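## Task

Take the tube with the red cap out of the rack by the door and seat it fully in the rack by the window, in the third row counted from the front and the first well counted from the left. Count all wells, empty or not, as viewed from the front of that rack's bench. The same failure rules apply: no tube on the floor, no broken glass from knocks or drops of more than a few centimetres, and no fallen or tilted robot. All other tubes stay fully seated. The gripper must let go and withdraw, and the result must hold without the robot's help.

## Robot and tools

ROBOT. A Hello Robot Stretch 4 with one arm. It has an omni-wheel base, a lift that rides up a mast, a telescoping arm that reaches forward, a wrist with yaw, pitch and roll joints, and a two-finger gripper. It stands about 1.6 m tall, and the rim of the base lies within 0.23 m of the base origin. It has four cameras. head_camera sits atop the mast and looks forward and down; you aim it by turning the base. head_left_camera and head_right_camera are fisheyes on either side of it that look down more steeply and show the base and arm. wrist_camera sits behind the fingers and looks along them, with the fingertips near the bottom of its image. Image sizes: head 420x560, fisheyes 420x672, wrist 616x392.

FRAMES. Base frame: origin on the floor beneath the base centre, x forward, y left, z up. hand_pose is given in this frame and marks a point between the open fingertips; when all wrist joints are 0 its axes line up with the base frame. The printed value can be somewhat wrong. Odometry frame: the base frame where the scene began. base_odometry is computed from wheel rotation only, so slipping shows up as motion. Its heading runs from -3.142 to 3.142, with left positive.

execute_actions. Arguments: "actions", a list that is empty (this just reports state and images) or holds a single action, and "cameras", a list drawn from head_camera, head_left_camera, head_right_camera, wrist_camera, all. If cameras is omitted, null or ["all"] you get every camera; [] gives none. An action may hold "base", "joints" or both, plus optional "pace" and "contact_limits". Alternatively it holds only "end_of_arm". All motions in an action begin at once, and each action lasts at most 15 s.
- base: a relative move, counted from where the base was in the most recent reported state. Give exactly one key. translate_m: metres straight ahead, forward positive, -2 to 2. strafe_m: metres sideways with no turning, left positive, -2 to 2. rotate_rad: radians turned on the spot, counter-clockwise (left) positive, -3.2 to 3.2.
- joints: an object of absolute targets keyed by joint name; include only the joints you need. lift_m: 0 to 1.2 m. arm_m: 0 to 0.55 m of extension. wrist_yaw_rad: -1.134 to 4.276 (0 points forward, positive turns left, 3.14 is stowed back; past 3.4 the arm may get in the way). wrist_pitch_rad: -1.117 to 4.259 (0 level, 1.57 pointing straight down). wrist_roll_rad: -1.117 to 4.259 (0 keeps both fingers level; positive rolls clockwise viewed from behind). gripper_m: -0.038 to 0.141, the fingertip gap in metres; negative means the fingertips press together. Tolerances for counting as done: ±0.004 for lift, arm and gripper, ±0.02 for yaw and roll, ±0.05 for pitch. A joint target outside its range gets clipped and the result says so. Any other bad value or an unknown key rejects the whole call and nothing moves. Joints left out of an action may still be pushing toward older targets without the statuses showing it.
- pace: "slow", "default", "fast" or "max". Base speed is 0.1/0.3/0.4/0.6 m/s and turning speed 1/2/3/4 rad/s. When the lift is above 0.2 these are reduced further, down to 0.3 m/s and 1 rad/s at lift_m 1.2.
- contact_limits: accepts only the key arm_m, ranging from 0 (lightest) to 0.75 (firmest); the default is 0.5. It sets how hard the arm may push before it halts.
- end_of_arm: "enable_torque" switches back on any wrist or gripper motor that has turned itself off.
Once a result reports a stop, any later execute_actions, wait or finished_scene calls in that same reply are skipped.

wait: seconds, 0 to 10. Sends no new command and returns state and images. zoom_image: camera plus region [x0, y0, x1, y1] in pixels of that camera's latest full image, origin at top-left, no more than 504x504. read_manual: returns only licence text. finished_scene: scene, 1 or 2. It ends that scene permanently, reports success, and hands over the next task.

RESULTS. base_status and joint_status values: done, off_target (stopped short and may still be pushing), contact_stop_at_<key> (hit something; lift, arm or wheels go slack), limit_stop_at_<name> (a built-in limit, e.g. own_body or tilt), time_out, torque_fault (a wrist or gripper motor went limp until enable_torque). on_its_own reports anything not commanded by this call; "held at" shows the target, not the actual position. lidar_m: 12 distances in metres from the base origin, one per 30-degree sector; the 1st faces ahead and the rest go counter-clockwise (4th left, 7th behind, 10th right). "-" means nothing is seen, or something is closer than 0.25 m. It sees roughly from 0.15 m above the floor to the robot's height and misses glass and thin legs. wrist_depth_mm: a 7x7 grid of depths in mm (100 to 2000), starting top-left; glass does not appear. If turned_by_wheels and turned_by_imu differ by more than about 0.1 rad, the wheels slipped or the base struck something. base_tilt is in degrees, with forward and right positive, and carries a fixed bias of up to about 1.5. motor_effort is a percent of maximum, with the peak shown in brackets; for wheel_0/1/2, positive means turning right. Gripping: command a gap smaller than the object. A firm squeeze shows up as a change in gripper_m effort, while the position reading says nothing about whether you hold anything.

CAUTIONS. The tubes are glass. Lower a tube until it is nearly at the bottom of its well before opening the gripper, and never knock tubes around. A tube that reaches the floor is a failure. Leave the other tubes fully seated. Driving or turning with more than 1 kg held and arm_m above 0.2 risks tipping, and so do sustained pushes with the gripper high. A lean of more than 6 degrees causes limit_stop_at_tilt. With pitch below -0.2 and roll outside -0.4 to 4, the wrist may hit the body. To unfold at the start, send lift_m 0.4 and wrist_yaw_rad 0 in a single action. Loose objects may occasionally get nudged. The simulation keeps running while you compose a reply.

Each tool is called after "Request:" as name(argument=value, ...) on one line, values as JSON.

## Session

Request:
execute_actions(actions=[])

Scene clock: 0.00 s.
base_odometry: x=+0.000 y=+0.000 heading=+0.000 (m, m, rad; odometry frame)
turned_by_wheels: +0.000 (rad since the last result)
turned_by_imu: +0.000 (rad since the last result)
base_tilt: forward=-0.8 right=-0.2 (deg)
lidar_m: 1.56 1.34 1.33 1.71 0.85 0.84 1.03 1.75 1.73 2.50 1.75 1.77
base_status: not commanded
joint_positions: lift_m=+0.208 arm_m=+0.000 wrist_yaw_rad=+3.096 wrist_pitch_rad=-0.006 wrist_roll_rad=+0.000 gripper_m=+0.057
joint_status: not commanded
motor_effort: lift_m=+21 arm_m=-1 wrist_yaw_rad=-1 wrist_pitch_rad=-5 wrist_roll_rad=+1 gripper_m=-1 wheel_0=+0 wheel_1=+0 wheel_2=+0 (%)
hand_pose: x=-0.1135 y=+0.1006 z=+0.3878 quat_wxyz=(+0.023, +0.003, +0.000, +1.000) (m; base frame)
wrist_depth_mm: 138 139 - 1983 1118 891 778 / - 138 1618 1281 1078 891 759 / - 134 227 1308 1042 891 778 / 113 138 285 1281 1042 878 768 / 137 - 1708 1308 1060 866 768 / 1708 1661 211 1336 200 904 778 / 1078 991 991 151 991 904 820
pictures: head_camera, head_left_camera, head_right_camera, wrist_camera
Images, in order (width x height): head_camera 420x560, head_left_camera 420x672, head_right_camera 420x672, wrist_camera 616x392.

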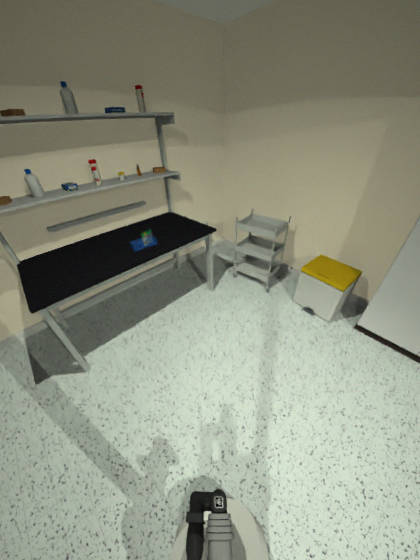

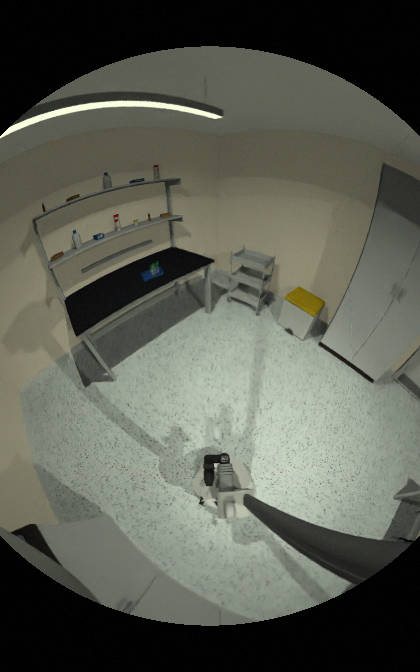

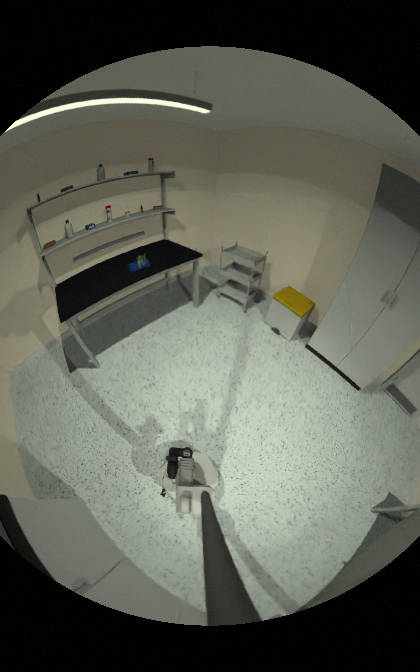

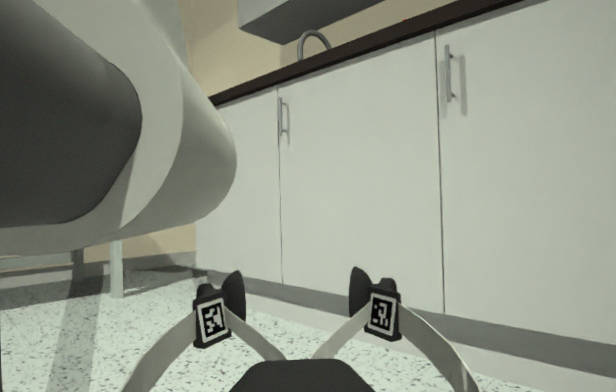

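Request:
zoom_image(camera="head_camera", region=[115, 215, 175, 260])

Region (115, 215, 175, 260) of head_camera's 420x560 image, scaled by 8.400, with more detail than that image has; it fills the top 378 rows of this view, and the rest is white.

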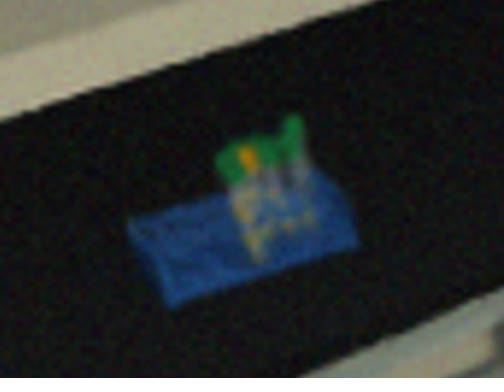

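Request:
execute_actions(actions=[{"base": {"rotate_rad": -2.1}, "pace": "fast"}], cameras=["head_camera", "wrist_camera"])

Scene clock: 8.80 s.
base_odometry: x=+0.000 y=+0.000 heading=-2.100 (m, m, rad; odometry frame)
turned_by_wheels: -2.100 (rad since the last result)
turned_by_imu: -2.120 (rad since the last result)
base_tilt: forward=-0.7 right=-0.3 (deg)
lidar_m: 1.71 2.50 1.78 1.73 1.57 1.33 1.33 1.67 0.86 0.87 1.03 1.73
base_status: done
joint_positions: lift_m=+0.208 arm_m=+0.000 wrist_yaw_rad=+3.096 wrist_pitch_rad=-0.006 wrist_roll_rad=+0.000 gripper_m=+0.057
joint_status: not commanded
motor_effort: lift_m=+20(20) arm_m=-2(2) wrist_yaw_rad=-1(1) wrist_pitch_rad=-5(5) wrist_roll_rad=+1(1) gripper_m=-3(2) wheel_0=+2(10) wheel_1=+3(12) wheel_2=+1(9) (%)
hand_pose: x=-0.1135 y=+0.1006 z=+0.3878 quat_wxyz=(+0.023, +0.003, +0.000, +1.000) (m; base frame)
wrist_depth_mm: 138 139 - - - - 1983 / - 138 - - - - - / - 134 227 - 1921 1983 1983 / 113 138 286 - - - - / 137 - - - - - - / 1661 1661 212 1618 201 1537 1499 / 1078 991 991 151 1008 946 991
pictures: head_camera, wrist_camera
Images, in order (width x height): head_camera 420x560, wrist_camera 616x392.

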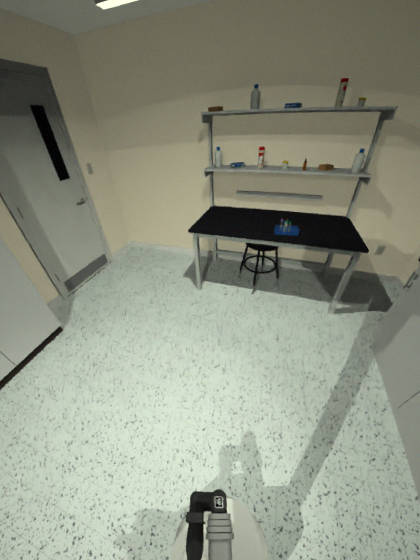

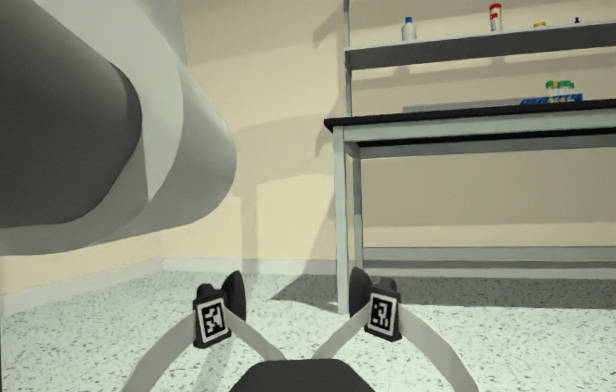

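Request:
zoom_image(camera="head_camera", region=[262, 208, 312, 246])

Region (262, 208, 312, 246) of head_camera's 420x560 image, scaled by 10.080, with more detail than that image has; it fills the top 383 rows of this view, and the rest is white.

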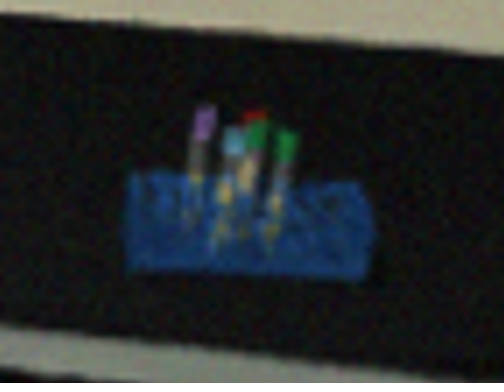

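Request:
execute_actions(actions=[{"base": {"rotate_rad": -0.3}, "pace": "fast"}], cameras=["head_camera"])

Scene clock: 64.13 s.
base_odometry: x=+0.000 y=+0.000 heading=-2.399 (m, m, rad; odometry frame)
turned_by_wheels: -0.300 (rad since the last result)
turned_by_imu: -0.302 (rad since the last result)
base_tilt: forward=-0.9 right=-0.1 (deg)
lidar_m: 1.72 1.86 1.84 1.74 1.83 1.39 1.33 2.07 0.89 0.81 0.91 1.26
base_status: done
joint_positions: lift_m=+0.208 arm_m=+0.000 wrist_yaw_rad=+3.096 wrist_pitch_rad=-0.006 wrist_roll_rad=+0.000 gripper_m=+0.057
joint_status: not commanded
motor_effort: lift_m=+21(21) arm_m=-2(1) wrist_yaw_rad=-1(1) wrist_pitch_rad=-5(5) wrist_roll_rad=+1(1) gripper_m=-1(3) wheel_0=+1(7) wheel_1=+1(10) wheel_2=+0(8) (%)
hand_pose: x=-0.1135 y=+0.1006 z=+0.3878 quat_wxyz=(+0.023, +0.003, +0.000, +1.000) (m; base frame)
wrist_depth_mm: 138 139 - - - - - / - 139 - - - - - / - 134 227 - 1808 - - / 113 138 286 - - - - / 137 - - - - - - / 1756 1708 211 1661 200 1499 1464 / 1078 1008 991 151 1008 946 976
pictures: head_camera
Images, in order (width x height): head_camera 420x560.

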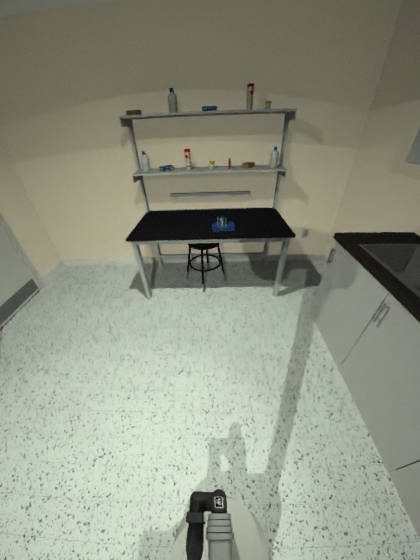

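Request:
execute_actions(actions=[{"base": {"translate_m": 1.36}, "joints": {"lift_m": 1.1, "wrist_yaw_rad": 0.0, "gripper_m": 0.04}, "pace": "max"}], cameras=["head_camera", "head_right_camera"])

Scene clock: 72.63 s.
base_odometry: x=-1.002 y=-0.919 heading=-2.399 (m, m, rad; odometry frame)
turned_by_wheels: +0.000 (rad since the last result)
turned_by_imu: -0.001 (rad since the last result)
base_tilt: forward=-0.8 right=-0.1 (deg)
lidar_m: 0.36 0.39 0.59 1.86 1.85 2.49 3.45 1.24 0.92 0.86 0.56 0.40
base_status: done
joint_positions: lift_m=+1.100 arm_m=+0.000 wrist_yaw_rad=+0.000 wrist_pitch_rad=-0.006 wrist_roll_rad=+0.000 gripper_m=+0.040
joint_status: all done
motor_effort: lift_m=+21(23) arm_m=-1(2) wrist_yaw_rad=-2(12) wrist_pitch_rad=-5(6) wrist_roll_rad=+1(1) gripper_m=-5(3) wheel_0=+1(9) wheel_1=+2(11) wheel_2=+1(15) (%)
hand_pose: x=+0.4592 y=-0.0873 z=+1.2800 quat_wxyz=(+1.000, +0.000, -0.003, +0.000) (m; base frame)
wrist_depth_mm: 715 699 715 715 732 732 741 / 991 991 1008 991 976 1008 960 / 976 991 991 991 976 1008 991 / 991 991 991 991 1008 1008 778 / 759 750 878 831 768 768 732 / 991 976 208 1008 206 991 991 / 991 904 904 148 891 991 991
pictures: head_camera, head_right_camera
Images, in order (width x height): head_camera 420x560, head_right_camera 420x672.

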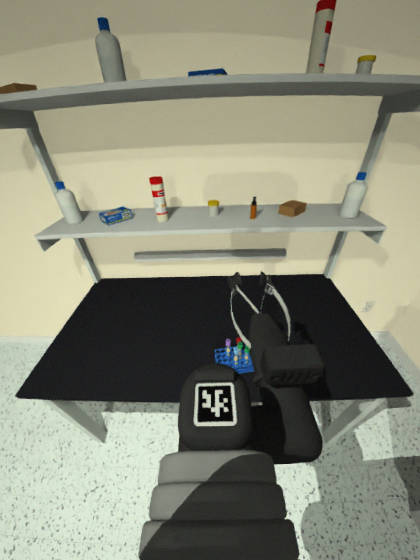

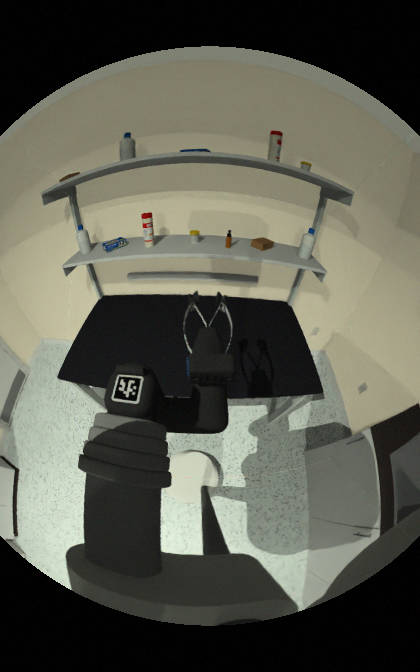

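Request:
execute_actions(actions=[{"joints": {"arm_m": 0.33, "wrist_pitch_rad": 1.57}, "pace": "fast"}], cameras=["wrist_camera", "head_right_camera"])

Scene clock: 78.50 s.
base_odometry: x=-1.002 y=-0.919 heading=-2.399 (m, m, rad; odometry frame)
turned_by_wheels: +0.000 (rad since the last result)
turned_by_imu: +0.002 (rad since the last result)
base_tilt: forward=-0.8 right=-0.5 (deg)
lidar_m: 0.37 0.40 0.59 1.88 1.84 2.52 3.48 1.26 0.91 0.85 0.59 0.40
base_status: not commanded
joint_positions: lift_m=+1.100 arm_m=+0.329 wrist_yaw_rad=+0.000 wrist_pitch_rad=+1.570 wrist_roll_rad=+0.000 gripper_m=+0.040
joint_status: all done
motor_effort: lift_m=+21(21) arm_m=+5(5) wrist_yaw_rad=-1(2) wrist_pitch_rad=+1(3) wrist_roll_rad=+1(1) gripper_m=-4(5) wheel_0=+1(1) wheel_1=+2(3) wheel_2=+0(0) (%)
hand_pose: x=+0.5004 y=-0.0874 z=+0.9897 quat_wxyz=(+0.707, +0.000, +0.707, +0.000) (m; base frame)
wrist_depth_mm: 445 449 455 455 455 462 462 / 445 449 449 452 459 462 462 / 445 445 452 455 452 459 466 / 445 449 439 397 449 455 459 / 445 442 449 452 455 459 462 / 442 442 209 452 206 459 462 / 1205 1205 991 148 1229 1255 1255
pictures: head_right_camera, wrist_camera
Images, in order (width x height): head_right_camera 420x672, wrist_camera 616x392.

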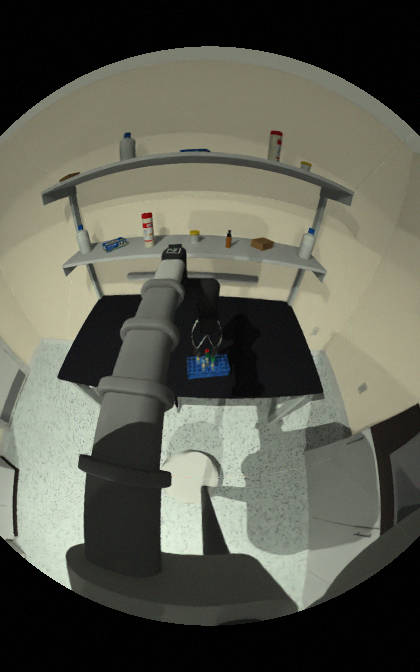

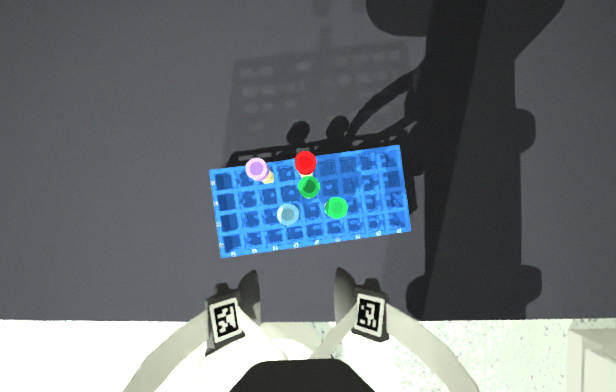

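Request:
zoom_image(camera="wrist_camera", region=[196, 130, 426, 340])

Region (196, 130, 426, 340) of wrist_camera's 616x392 image, scaled by 2.191; it fills the top 460 rows of this view, and the rest is white.

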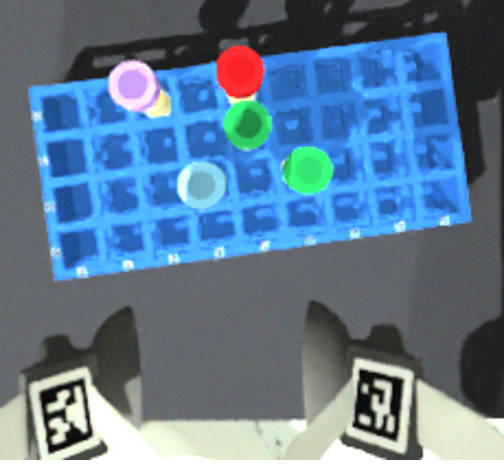

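Request:
execute_actions(actions=[{"base": {"strafe_m": -0.01}, "joints": {"arm_m": 0.434, "wrist_roll_rad": 0.22, "lift_m": 1.032, "gripper_m": 0.028}}], cameras=["wrist_camera", "head_right_camera"])

Request:
zoom_image(camera="wrist_camera", region=[200, 230, 400, 380])

Scene clock: 110.47 s.
base_odometry: x=-1.009 y=-0.912 heading=-2.399 (m, m, rad; odometry frame)
turned_by_wheels: +0.000 (rad since the last result)
turned_by_imu: +0.001 (rad since the last result)
base_tilt: forward=-0.9 right=-0.2 (deg)
lidar_m: 0.37 0.39 0.60 1.88 1.87 2.50 3.45 1.24 0.89 0.86 0.56 0.41
base_status: done
joint_positions: lift_m=+1.032 arm_m=+0.433 wrist_yaw_rad=+0.000 wrist_pitch_rad=+1.570 wrist_roll_rad=+0.220 gripper_m=+0.028
joint_status: all done
motor_effort: lift_m=+18(18) arm_m=+4(7) wrist_yaw_rad=-1(1) wrist_pitch_rad=+1(1) wrist_roll_rad=+3(8) gripper_m=-3(1) wheel_0=+1(6) wheel_1=-3(8) wheel_2=+0(1) (%)
hand_pose: x=+0.6044 y=-0.0874 z=+0.9220 quat_wxyz=(+0.703, +0.078, +0.703, -0.077) (m; base frame)
wrist_depth_mm: 377 379 384 387 389 392 392 / 375 377 382 387 389 392 392 / 377 377 384 387 387 389 394 / 377 379 382 387 389 389 397 / 375 379 382 382 370 389 394 / 375 379 210 264 329 394 394 / 375 375 327 154 384 389 392
pictures: head_right_camera, wrist_camera
Images, in order (width x height): head_right_camera 420x672, wrist_camera 616x392.

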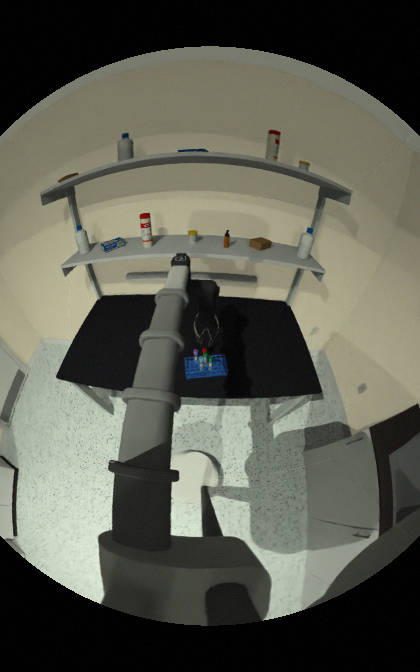

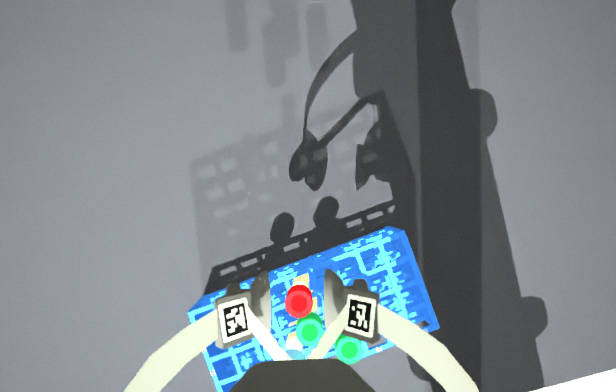

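Region (200, 230, 400, 380) of wrist_camera's 616x392 image, scaled by 2.520; it fills the top 378 rows of this view, and the rest is white.

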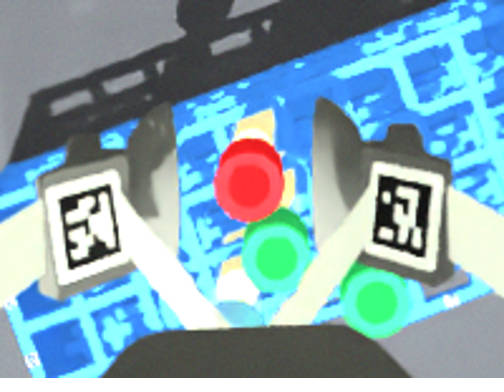

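Request:
execute_actions(actions=[{"joints": {"lift_m": 0.993}, "pace": "slow"}], cameras=["wrist_camera", "head_right_camera"])

Request:
zoom_image(camera="wrist_camera", region=[190, 240, 400, 392])

Request:
zoom_image(camera="head_right_camera", region=[175, 320, 240, 385])

Scene clock: 122.07 s.
base_odometry: x=-1.009 y=-0.912 heading=-2.399 (m, m, rad; odometry frame)
turned_by_wheels: +0.000 (rad since the last result)
turned_by_imu: +0.002 (rad since the last result)
base_tilt: forward=-0.8 right=-0.3 (deg)
lidar_m: 0.39 0.41 0.57 1.89 1.84 2.52 3.45 1.21 0.92 0.86 0.57 0.38
base_status: not commanded
joint_positions: lift_m=+0.993 arm_m=+0.433 wrist_yaw_rad=+0.000 wrist_pitch_rad=+1.570 wrist_roll_rad=+0.220 gripper_m=+0.028
joint_status: all done
motor_effort: lift_m=+17(17) arm_m=+4(5) wrist_yaw_rad=-1(1) wrist_pitch_rad=+1(1) wrist_roll_rad=+2(2) gripper_m=-4(9) wheel_0=+1(1) wheel_1=-3(3) wheel_2=+0(0) (%)
hand_pose: x=+0.6044 y=-0.0874 z=+0.8830 quat_wxyz=(+0.703, +0.078, +0.703, -0.077) (m; base frame)
wrist_depth_mm: 340 342 343 345 351 351 357 / 338 342 343 345 349 353 355 / 338 342 342 345 349 351 355 / 338 343 345 347 349 351 353 / 338 340 343 347 336 349 351 / 338 342 210 226 290 349 353 / 338 336 283 154 289 351 351
pictures: head_right_camera, wrist_camera
Images, in order (width x height): head_right_camera 420x672, wrist_camera 616x392.

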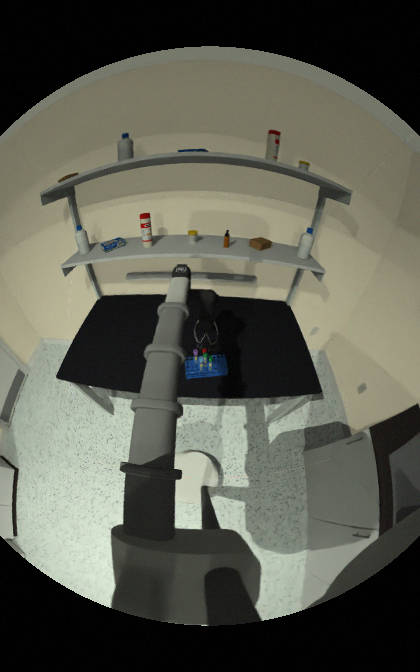

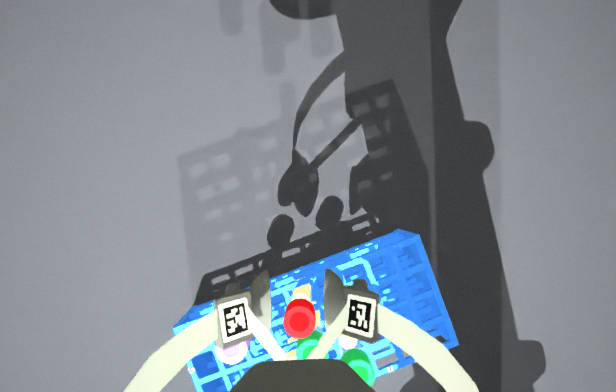

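Region (190, 240, 400, 392) of wrist_camera's 616x392 image, scaled by 2.400; it fills the top 365 rows of this view, and the rest is white.

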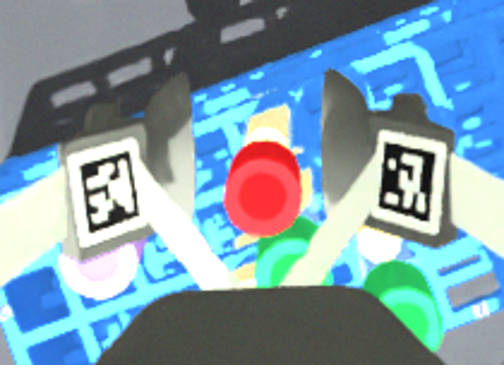

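Region (175, 320, 240, 385) of head_right_camera's 420x672 image, scaled by 7.754, with more detail than that image has.

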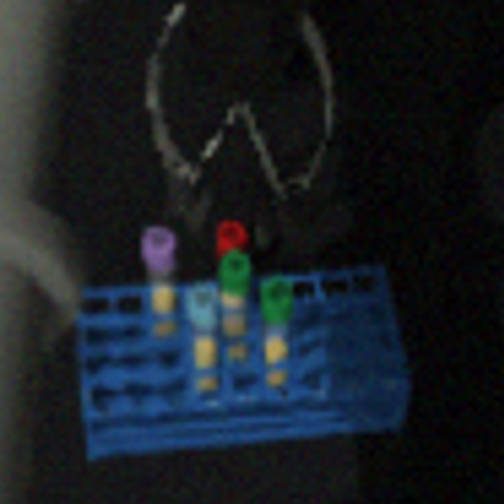

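Request:
execute_actions(actions=[{"joints": {"gripper_m": 0.0}}], cameras=["wrist_camera"])

Request:
zoom_image(camera="wrist_camera", region=[210, 240, 390, 375])

Scene clock: 128.17 s.
base_odometry: x=-1.009 y=-0.912 heading=-2.399 (m, m, rad; odometry frame)
turned_by_wheels: +0.000 (rad since the last result)
turned_by_imu: +0.002 (rad since the last result)
base_tilt: forward=-0.9 right=-0.2 (deg)
lidar_m: 0.39 0.40 0.60 1.89 1.84 2.50 3.45 1.22 0.91 0.84 0.57 0.40
base_status: not commanded
joint_positions: lift_m=+0.993 arm_m=+0.433 wrist_yaw_rad=+0.000 wrist_pitch_rad=+1.570 wrist_roll_rad=+0.220 gripper_m=+0.000
joint_status: all done
motor_effort: lift_m=+17(18) arm_m=+4(5) wrist_yaw_rad=-2(1) wrist_pitch_rad=+1(2) wrist_roll_rad=+2(2) gripper_m=-11(9) wheel_0=+1(1) wheel_1=-4(4) wheel_2=+0(0) (%)
hand_pose: x=+0.6044 y=-0.0874 z=+0.8830 quat_wxyz=(+0.703, +0.078, +0.703, -0.077) (m; base frame)
wrist_depth_mm: 338 340 343 347 349 351 353 / 338 340 345 347 349 353 353 / 338 340 343 347 349 351 353 / 338 340 343 349 345 349 355 / 338 340 343 345 336 349 353 / 336 340 195 208 290 349 351 / 336 336 285 225 290 351 353
pictures: wrist_camera
Images, in order (width x height): wrist_camera 616x392.

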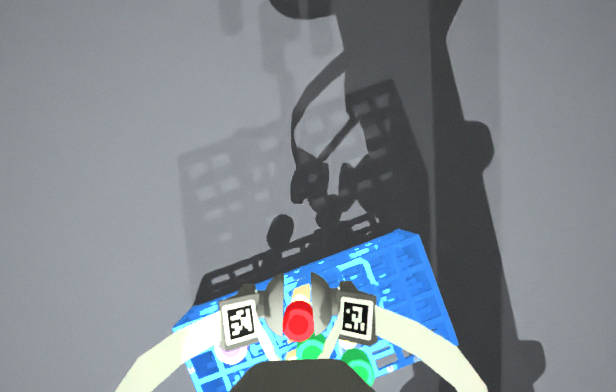

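Region (210, 240, 390, 375) of wrist_camera's 616x392 image, scaled by 2.800; it fills the top 378 rows of this view, and the rest is white.

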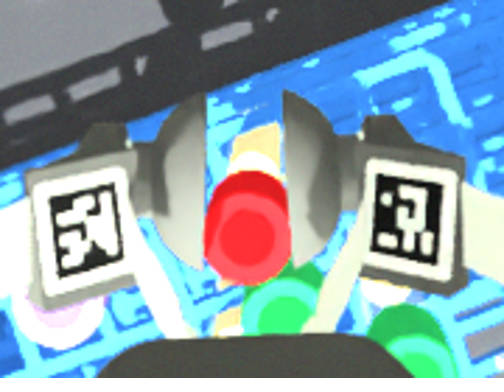

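Request:
execute_actions(actions=[{"joints": {"lift_m": 1.008, "gripper_m": -0.004}, "pace": "slow"}], cameras=["wrist_camera"])

Request:
zoom_image(camera="wrist_camera", region=[210, 240, 390, 375])

Scene clock: 134.87 s.
base_odometry: x=-1.009 y=-0.912 heading=-2.399 (m, m, rad; odometry frame)
turned_by_wheels: +0.000 (rad since the last result)
turned_by_imu: +0.001 (rad since the last result)
base_tilt: forward=-0.8 right=-0.4 (deg)
lidar_m: 0.37 0.40 0.59 1.90 1.84 2.50 3.47 1.25 0.92 0.84 0.57 0.39
base_status: not commanded
joint_positions: lift_m=+1.008 arm_m=+0.433 wrist_yaw_rad=+0.000 wrist_pitch_rad=+1.570 wrist_roll_rad=+0.220 gripper_m=-0.004
joint_status: all done
motor_effort: lift_m=+23(24) arm_m=+5(4) wrist_yaw_rad=-1(1) wrist_pitch_rad=+2(1) wrist_roll_rad=+2(2) gripper_m=-13(12) wheel_0=+1(1) wheel_1=-3(3) wheel_2=+0(0) (%)
hand_pose: x=+0.6044 y=-0.0874 z=+0.8975 quat_wxyz=(+0.703, +0.078, +0.703, -0.077) (m; base frame)
wrist_depth_mm: 353 355 359 362 364 366 368 / 353 355 359 362 364 366 368 / 355 353 357 359 364 366 368 / 353 355 357 359 364 366 368 / 353 353 355 357 349 366 368 / 351 355 209 210 303 366 366 / 349 353 300 221 330 366 366
pictures: wrist_camera
Images, in order (width x height): wrist_camera 616x392.

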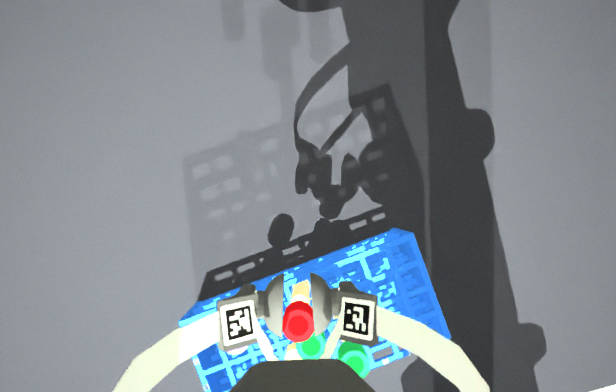

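Region (210, 240, 390, 375) of wrist_camera's 616x392 image, scaled by 2.800; it fills the top 378 rows of this view, and the rest is white.

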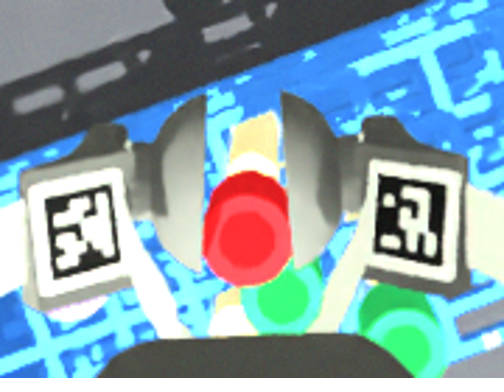

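Request:
execute_actions(actions=[{"joints": {"lift_m": 1.14}}], cameras=["wrist_camera", "head_right_camera"])

Request:
zoom_image(camera="wrist_camera", region=[200, 210, 420, 375])

Scene clock: 141.67 s.
base_odometry: x=-1.009 y=-0.912 heading=-2.399 (m, m, rad; odometry frame)
turned_by_wheels: +0.000 (rad since the last result)
turned_by_imu: +0.002 (rad since the last result)
base_tilt: forward=-0.8 right=-0.4 (deg)
lidar_m: 0.39 0.40 0.58 1.90 1.85 2.49 3.48 1.24 0.88 0.84 0.57 0.41
base_status: not commanded
joint_positions: lift_m=+1.140 arm_m=+0.433 wrist_yaw_rad=+0.000 wrist_pitch_rad=+1.570 wrist_roll_rad=+0.220 gripper_m=-0.004
joint_status: all done
motor_effort: lift_m=+23(22) arm_m=+4(4) wrist_yaw_rad=-2(1) wrist_pitch_rad=+1(1) wrist_roll_rad=+2(2) gripper_m=-12(13) wheel_0=+1(1) wheel_1=-3(3) wheel_2=+0(0) (%)
hand_pose: x=+0.6044 y=-0.0874 z=+1.0295 quat_wxyz=(+0.703, +0.078, +0.703, -0.077) (m; base frame)
wrist_depth_mm: 484 488 492 492 496 504 508 / 484 488 492 492 500 504 504 / 480 488 484 496 496 504 504 / 480 484 488 492 496 504 508 / 484 484 488 488 500 504 504 / 484 484 212 212 439 500 500 / 480 484 484 433 496 500 1308
pictures: head_right_camera, wrist_camera
Images, in order (width x height): head_right_camera 420x672, wrist_camera 616x392.

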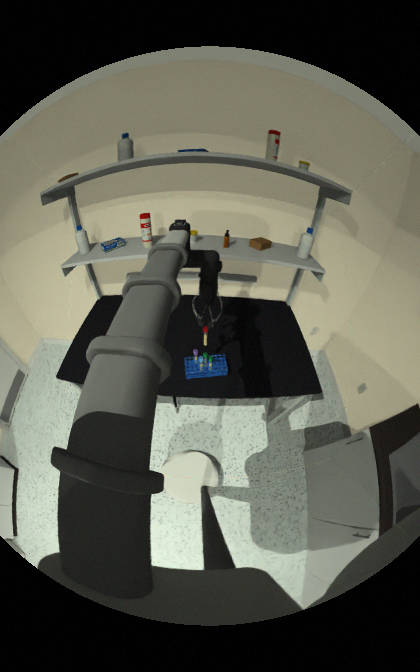

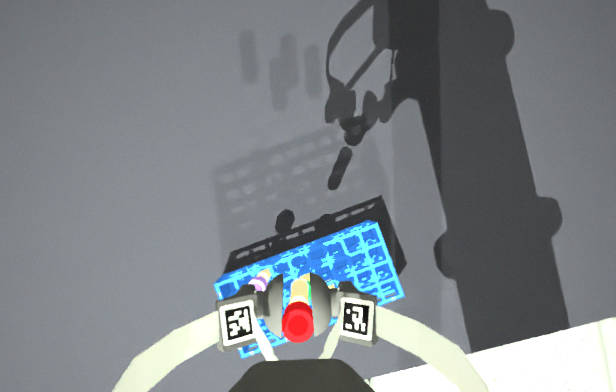

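Region (200, 210, 420, 375) of wrist_camera's 616x392 image, scaled by 2.291; it fills the top 378 rows of this view, and the rest is white.

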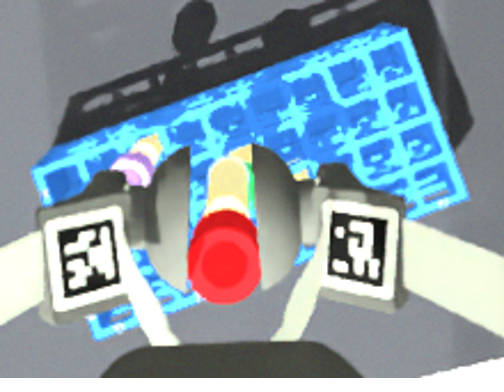

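Request:
execute_actions(actions=[{"base": {"rotate_rad": 2.95}, "joints": {"arm_m": 0.02, "wrist_roll_rad": 0.0}}], cameras=["head_camera", "wrist_camera"])

Scene clock: 176.83 s.
base_odometry: x=-1.009 y=-0.912 heading=+0.550 (m, m, rad; odometry frame)
turned_by_wheels: +2.949 (rad since the last result)
turned_by_imu: +2.984 (rad since the last result)
base_tilt: forward=-0.9 right=-0.2 (deg)
lidar_m: 2.70 1.57 0.96 0.85 0.71 0.42 0.39 0.39 0.48 2.20 1.87 2.14
base_status: done
joint_positions: lift_m=+1.140 arm_m=+0.021 wrist_yaw_rad=+0.000 wrist_pitch_rad=+1.570 wrist_roll_rad=+0.000 gripper_m=-0.004
joint_status: all done
motor_effort: lift_m=+23(23) arm_m=-5(9) wrist_yaw_rad=-1(1) wrist_pitch_rad=+1(1) wrist_roll_rad=+0(3) gripper_m=-13(13) wheel_0=-2(8) wheel_1=-3(8) wheel_2=-1(6) (%)
hand_pose: x=+0.1919 y=-0.0874 z=+1.0295 quat_wxyz=(+0.707, +0.000, +0.707, +0.000) (m; base frame)
wrist_depth_mm: 1229 1229 1255 1281 1308 1336 1281 / 1255 1255 1255 1308 1281 1255 1308 / 1281 1255 1281 1255 1281 1308 1336 / 1255 1255 1281 1281 1308 1255 1308 / 1255 1229 1042 1060 1308 1308 1281 / 1255 1255 213 211 1281 1308 1281 / 1255 1255 1281 759 1255 1281 1281
pictures: head_camera, wrist_camera
Images, in order (width x height): head_camera 420x560, wrist_camera 616x392.

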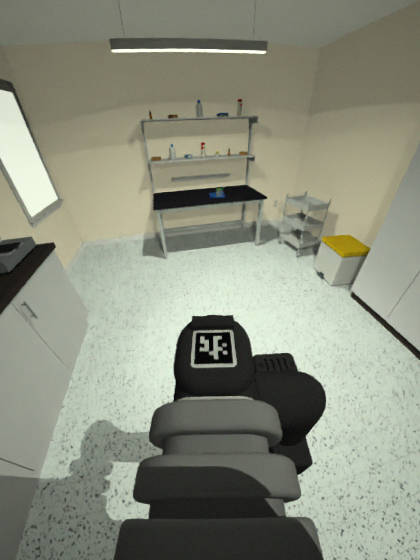

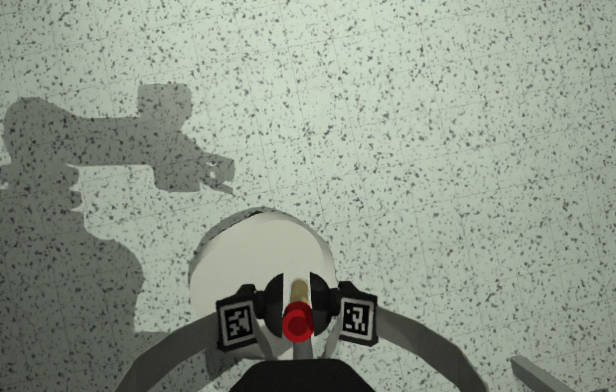

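Request:
execute_actions(actions=[{"base": {"translate_m": 2.0}, "pace": "max"}], cameras=["head_camera", "wrist_camera"])

Scene clock: 188.03 s.
base_odometry: x=+0.696 y=+0.134 heading=+0.551 (m, m, rad; odometry frame)
turned_by_wheels: +0.000 (rad since the last result)
turned_by_imu: -0.004 (rad since the last result)
base_tilt: forward=-0.9 right=-0.2 (deg)
lidar_m: 0.73 0.75 0.93 1.90 1.30 1.52 2.59 2.36 1.58 1.33 1.34 0.88
base_status: done
joint_positions: lift_m=+1.140 arm_m=+0.021 wrist_yaw_rad=+0.000 wrist_pitch_rad=+1.570 wrist_roll_rad=+0.000 gripper_m=-0.004
joint_status: not commanded
motor_effort: lift_m=+23(23) arm_m=-4(4) wrist_yaw_rad=-1(1) wrist_pitch_rad=+1(0) wrist_roll_rad=+1(0) gripper_m=-12(14) wheel_0=+3(4) wheel_1=+3(7) wheel_2=-1(10) (%)
hand_pose: x=+0.1919 y=-0.0874 z=+1.0295 quat_wxyz=(+0.707, +0.000, +0.707, +0.000) (m; base frame)
wrist_depth_mm: 1229 1229 1229 1281 1281 1281 1281 / 1255 1255 1281 1281 1281 1308 1308 / 1229 1229 1229 1281 1308 1308 1281 / 1255 1229 1281 1281 1281 1308 1308 / 1255 1255 1060 1042 1255 1308 1255 / 1229 1229 211 211 1281 1308 1281 / 1229 1255 1255 759 1255 1281 1281
pictures: head_camera, wrist_camera
Images, in order (width x height): head_camera 420x560, wrist_camera 616x392.

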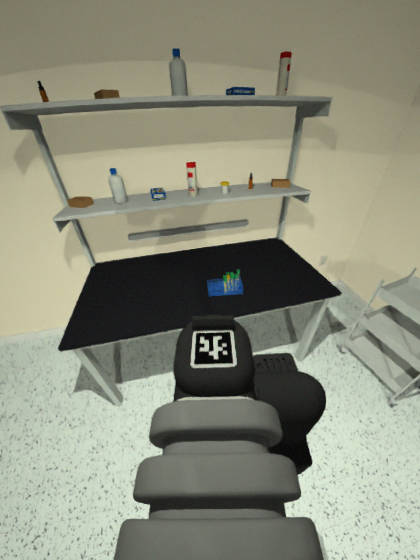

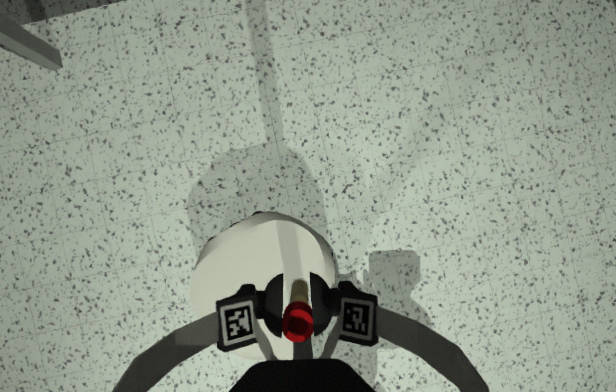

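Request:
zoom_image(camera="head_camera", region=[195, 260, 255, 305])

Region (195, 260, 255, 305) of head_camera's 420x560 image, scaled by 8.400, with more detail than that image has; it fills the top 378 rows of this view, and the rest is white.

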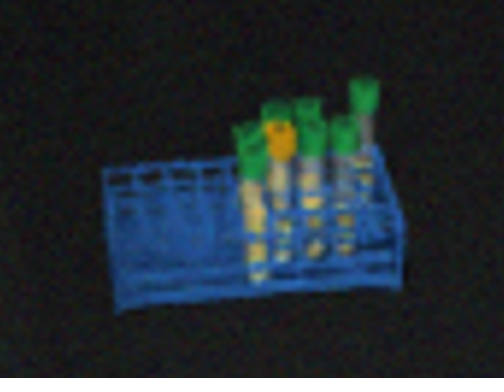

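Request:
execute_actions(actions=[{"base": {"translate_m": 0.42}, "joints": {"arm_m": 0.3}, "pace": "fast"}], cameras=["head_right_camera", "wrist_camera"])

Scene clock: 200.67 s.
base_odometry: x=+1.053 y=+0.354 heading=+0.551 (m, m, rad; odometry frame)
turned_by_wheels: +0.000 (rad since the last result)
turned_by_imu: +0.001 (rad since the last result)
base_tilt: forward=-0.8 right=-0.2 (deg)
lidar_m: 0.37 0.37 0.44 1.93 1.51 1.63 3.45 3.18 1.40 1.19 0.70 0.42
base_status: done
joint_positions: lift_m=+1.140 arm_m=+0.299 wrist_yaw_rad=+0.000 wrist_pitch_rad=+1.570 wrist_roll_rad=+0.000 gripper_m=-0.004
joint_status: all done
motor_effort: lift_m=+23(23) arm_m=+4(4) wrist_yaw_rad=-2(0) wrist_pitch_rad=+1(0) wrist_roll_rad=+1(1) gripper_m=-13(16) wheel_0=+3(7) wheel_1=+3(8) wheel_2=+0(11) (%)
hand_pose: x=+0.4704 y=-0.0874 z=+1.0295 quat_wxyz=(+0.707, +0.000, +0.707, +0.000) (m; base frame)
wrist_depth_mm: 488 484 488 496 500 500 504 / 484 488 492 488 500 504 504 / 480 484 462 439 500 496 504 / 484 488 488 496 496 500 500 / 480 484 488 492 496 1281 1281 / 484 488 212 212 1255 1308 1308 / 1229 1229 1025 1042 1255 1308 1281
pictures: head_right_camera, wrist_camera
Images, in order (width x height): head_right_camera 420x672, wrist_camera 616x392.

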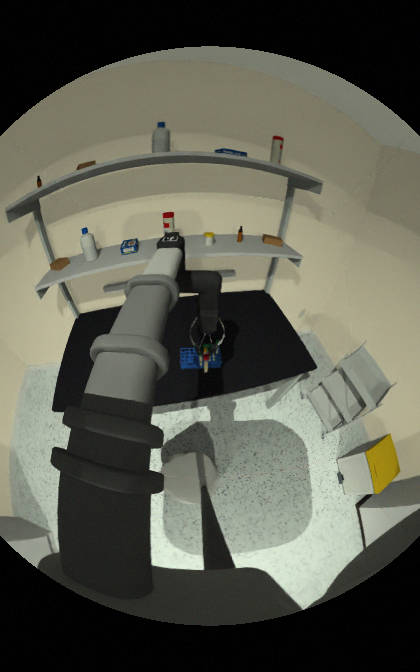

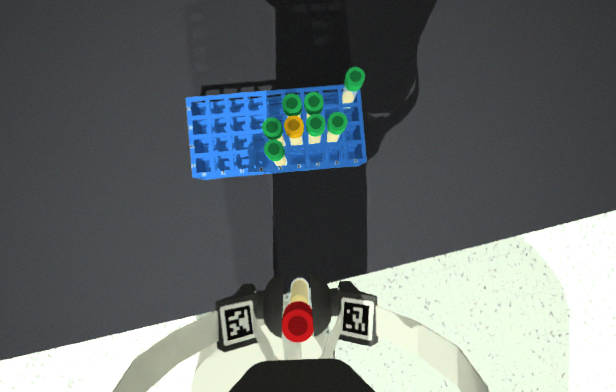

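Request:
zoom_image(camera="wrist_camera", region=[176, 60, 376, 190])

Request:
zoom_image(camera="wrist_camera", region=[250, 260, 350, 350])

Region (176, 60, 376, 190) of wrist_camera's 616x392 image, scaled by 2.520; it fills the top 328 rows of this view, and the rest is white.

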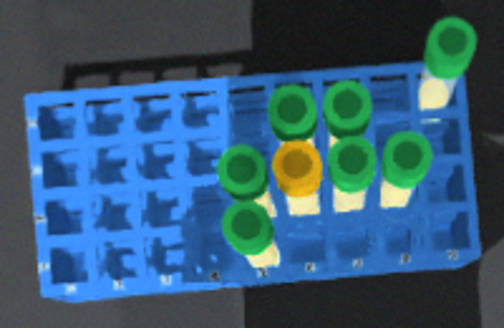

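Region (250, 260, 350, 350) of wrist_camera's 616x392 image, scaled by 5.040; it fills the top 454 rows of this view, and the rest is white.

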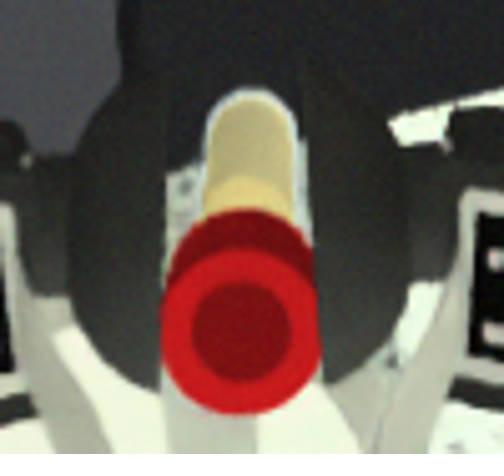

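Request:
execute_actions(actions=[{"base": {"strafe_m": 0.11}, "joints": {"arm_m": 0.454, "lift_m": 1.12}}], cameras=[])

Request:
execute_actions(actions=[{"joints": {"lift_m": 1.06}}], cameras=["head_right_camera", "wrist_camera"])

Request:
zoom_image(camera="wrist_camera", region=[240, 210, 400, 370])

Scene clock: 216.37 s.
base_odometry: x=+0.996 y=+0.447 heading=+0.551 (m, m, rad; odometry frame)
turned_by_wheels: +0.000 (rad since the last result)
turned_by_imu: +0.002 (rad since the last result)
base_tilt: forward=-0.8 right=-0.2 (deg)
lidar_m: 0.34 0.32 0.42 1.79 1.44 1.49 3.16 2.80 1.52 1.30 0.65 0.39
base_status: done
joint_positions: lift_m=+1.120 arm_m=+0.453 wrist_yaw_rad=+0.000 wrist_pitch_rad=+1.570 wrist_roll_rad=+0.000 gripper_m=-0.004
joint_status: all done
motor_effort: lift_m=+18(18) arm_m=+4(4) wrist_yaw_rad=-1(1) wrist_pitch_rad=+1(1) wrist_roll_rad=+1(1) gripper_m=-12(15) wheel_0=+0(9) wheel_1=+3(10) wheel_2=+0(0) (%)
hand_pose: x=+0.6244 y=-0.0874 z=+1.0099 quat_wxyz=(+0.707, +0.000, +0.707, +0.000) (m; base frame)
wrist_depth_mm: 466 466 473 477 480 484 488 / 462 466 469 477 480 480 484 / 462 466 469 477 477 484 484 / 462 466 473 477 477 480 484 / 462 466 469 459 427 477 484 / 462 466 211 212 355 480 480 / 462 462 469 466 477 477 484
pictures: none
No camera images: the call's "cameras" was empty. Leave "cameras" out to get every camera's image.

Scene clock: 217.53 s.
base_odometry: x=+0.996 y=+0.447 heading=+0.551 (m, m, rad; odometry frame)
turned_by_wheels: +0.000 (rad since the last result)
turned_by_imu: +0.000 (rad since the last result)
base_tilt: forward=-0.8 right=-0.5 (deg)
lidar_m: 0.32 0.31 0.41 1.81 1.43 1.50 3.15 2.79 1.53 1.29 0.67 0.41
base_status: not commanded
joint_positions: lift_m=+1.060 arm_m=+0.453 wrist_yaw_rad=+0.000 wrist_pitch_rad=+1.570 wrist_roll_rad=+0.000 gripper_m=-0.004
joint_status: all done
motor_effort: lift_m=+18(17) arm_m=+5(5) wrist_yaw_rad=-1(1) wrist_pitch_rad=+1(1) wrist_roll_rad=+2(1) gripper_m=-13(14) wheel_0=+0(0) wheel_1=+3(3) wheel_2=+0(0) (%)
hand_pose: x=+0.6244 y=-0.0874 z=+0.9499 quat_wxyz=(+0.707, +0.000, +0.707, +0.000) (m; base frame)
wrist_depth_mm: 407 410 410 415 415 418 424 / 404 410 410 415 415 418 424 / 402 407 410 413 413 421 421 / 402 410 410 415 415 421 418 / 404 407 410 399 387 366 421 / 402 407 211 211 296 415 421 / 402 407 410 410 415 418 418
pictures: head_right_camera, wrist_camera
Images, in order (width x height): head_right_camera 420x672, wrist_camera 616x392.

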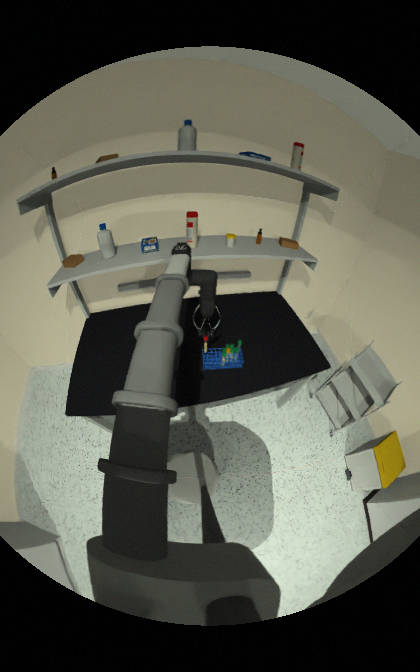

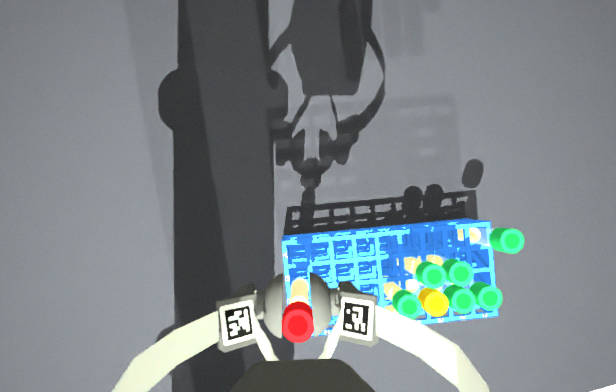

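Region (240, 210, 400, 370) of wrist_camera's 616x392 image, scaled by 3.150.

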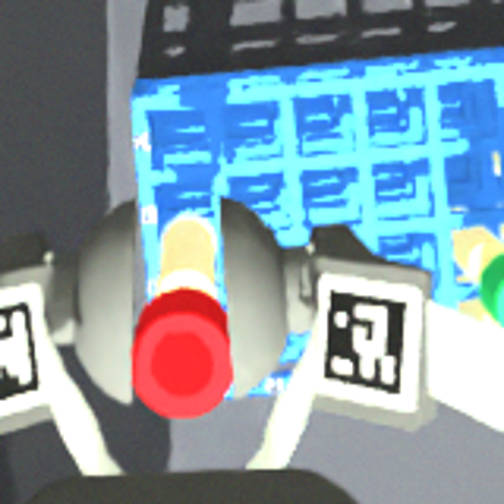

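Request:
execute_actions(actions=[{"joints": {"lift_m": 1.036, "arm_m": 0.456}, "pace": "slow"}], cameras=["wrist_camera"])

Request:
zoom_image(camera="wrist_camera", region=[240, 210, 400, 370])

Scene clock: 225.20 s.
base_odometry: x=+0.996 y=+0.447 heading=+0.551 (m, m, rad; odometry frame)
turned_by_wheels: +0.000 (rad since the last result)
turned_by_imu: +0.001 (rad since the last result)
base_tilt: forward=-0.8 right=-0.2 (deg)
lidar_m: 0.32 0.30 0.42 1.84 1.44 1.50 3.20 2.80 1.48 1.29 0.64 0.37
base_status: not commanded
joint_positions: lift_m=+1.036 arm_m=+0.455 wrist_yaw_rad=+0.000 wrist_pitch_rad=+1.570 wrist_roll_rad=+0.000 gripper_m=-0.004
joint_status: all done
motor_effort: lift_m=+18(18) arm_m=+5(5) wrist_yaw_rad=-1(1) wrist_pitch_rad=+1(1) wrist_roll_rad=+1(1) gripper_m=-10(15) wheel_0=-1(0) wheel_1=+3(3) wheel_2=+0(0) (%)
hand_pose: x=+0.6263 y=-0.0874 z=+0.9260 quat_wxyz=(+0.707, +0.000, +0.707, +0.000) (m; base frame)
wrist_depth_mm: 384 387 387 392 394 397 397 / 382 384 389 387 392 394 399 / 382 384 387 387 392 394 394 / 382 382 384 389 392 394 397 / 379 382 387 373 334 345 397 / 379 382 212 211 273 279 397 / 379 379 387 334 392 394 399
pictures: wrist_camera
Images, in order (width x height): wrist_camera 616x392.

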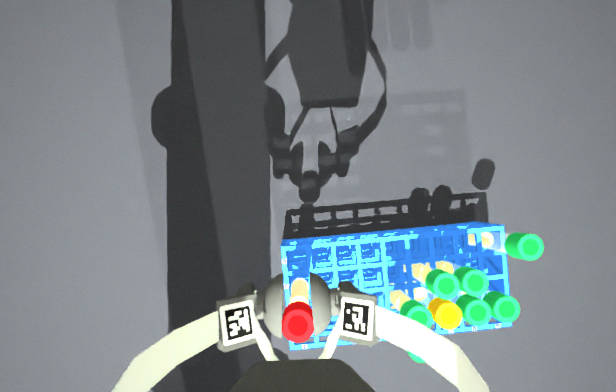

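Region (240, 210, 400, 370) of wrist_camera's 616x392 image, scaled by 3.150.

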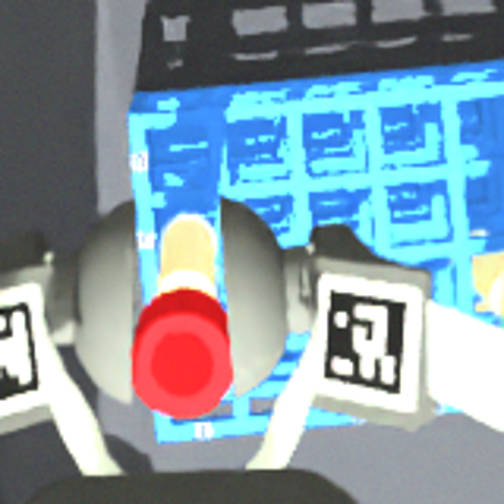

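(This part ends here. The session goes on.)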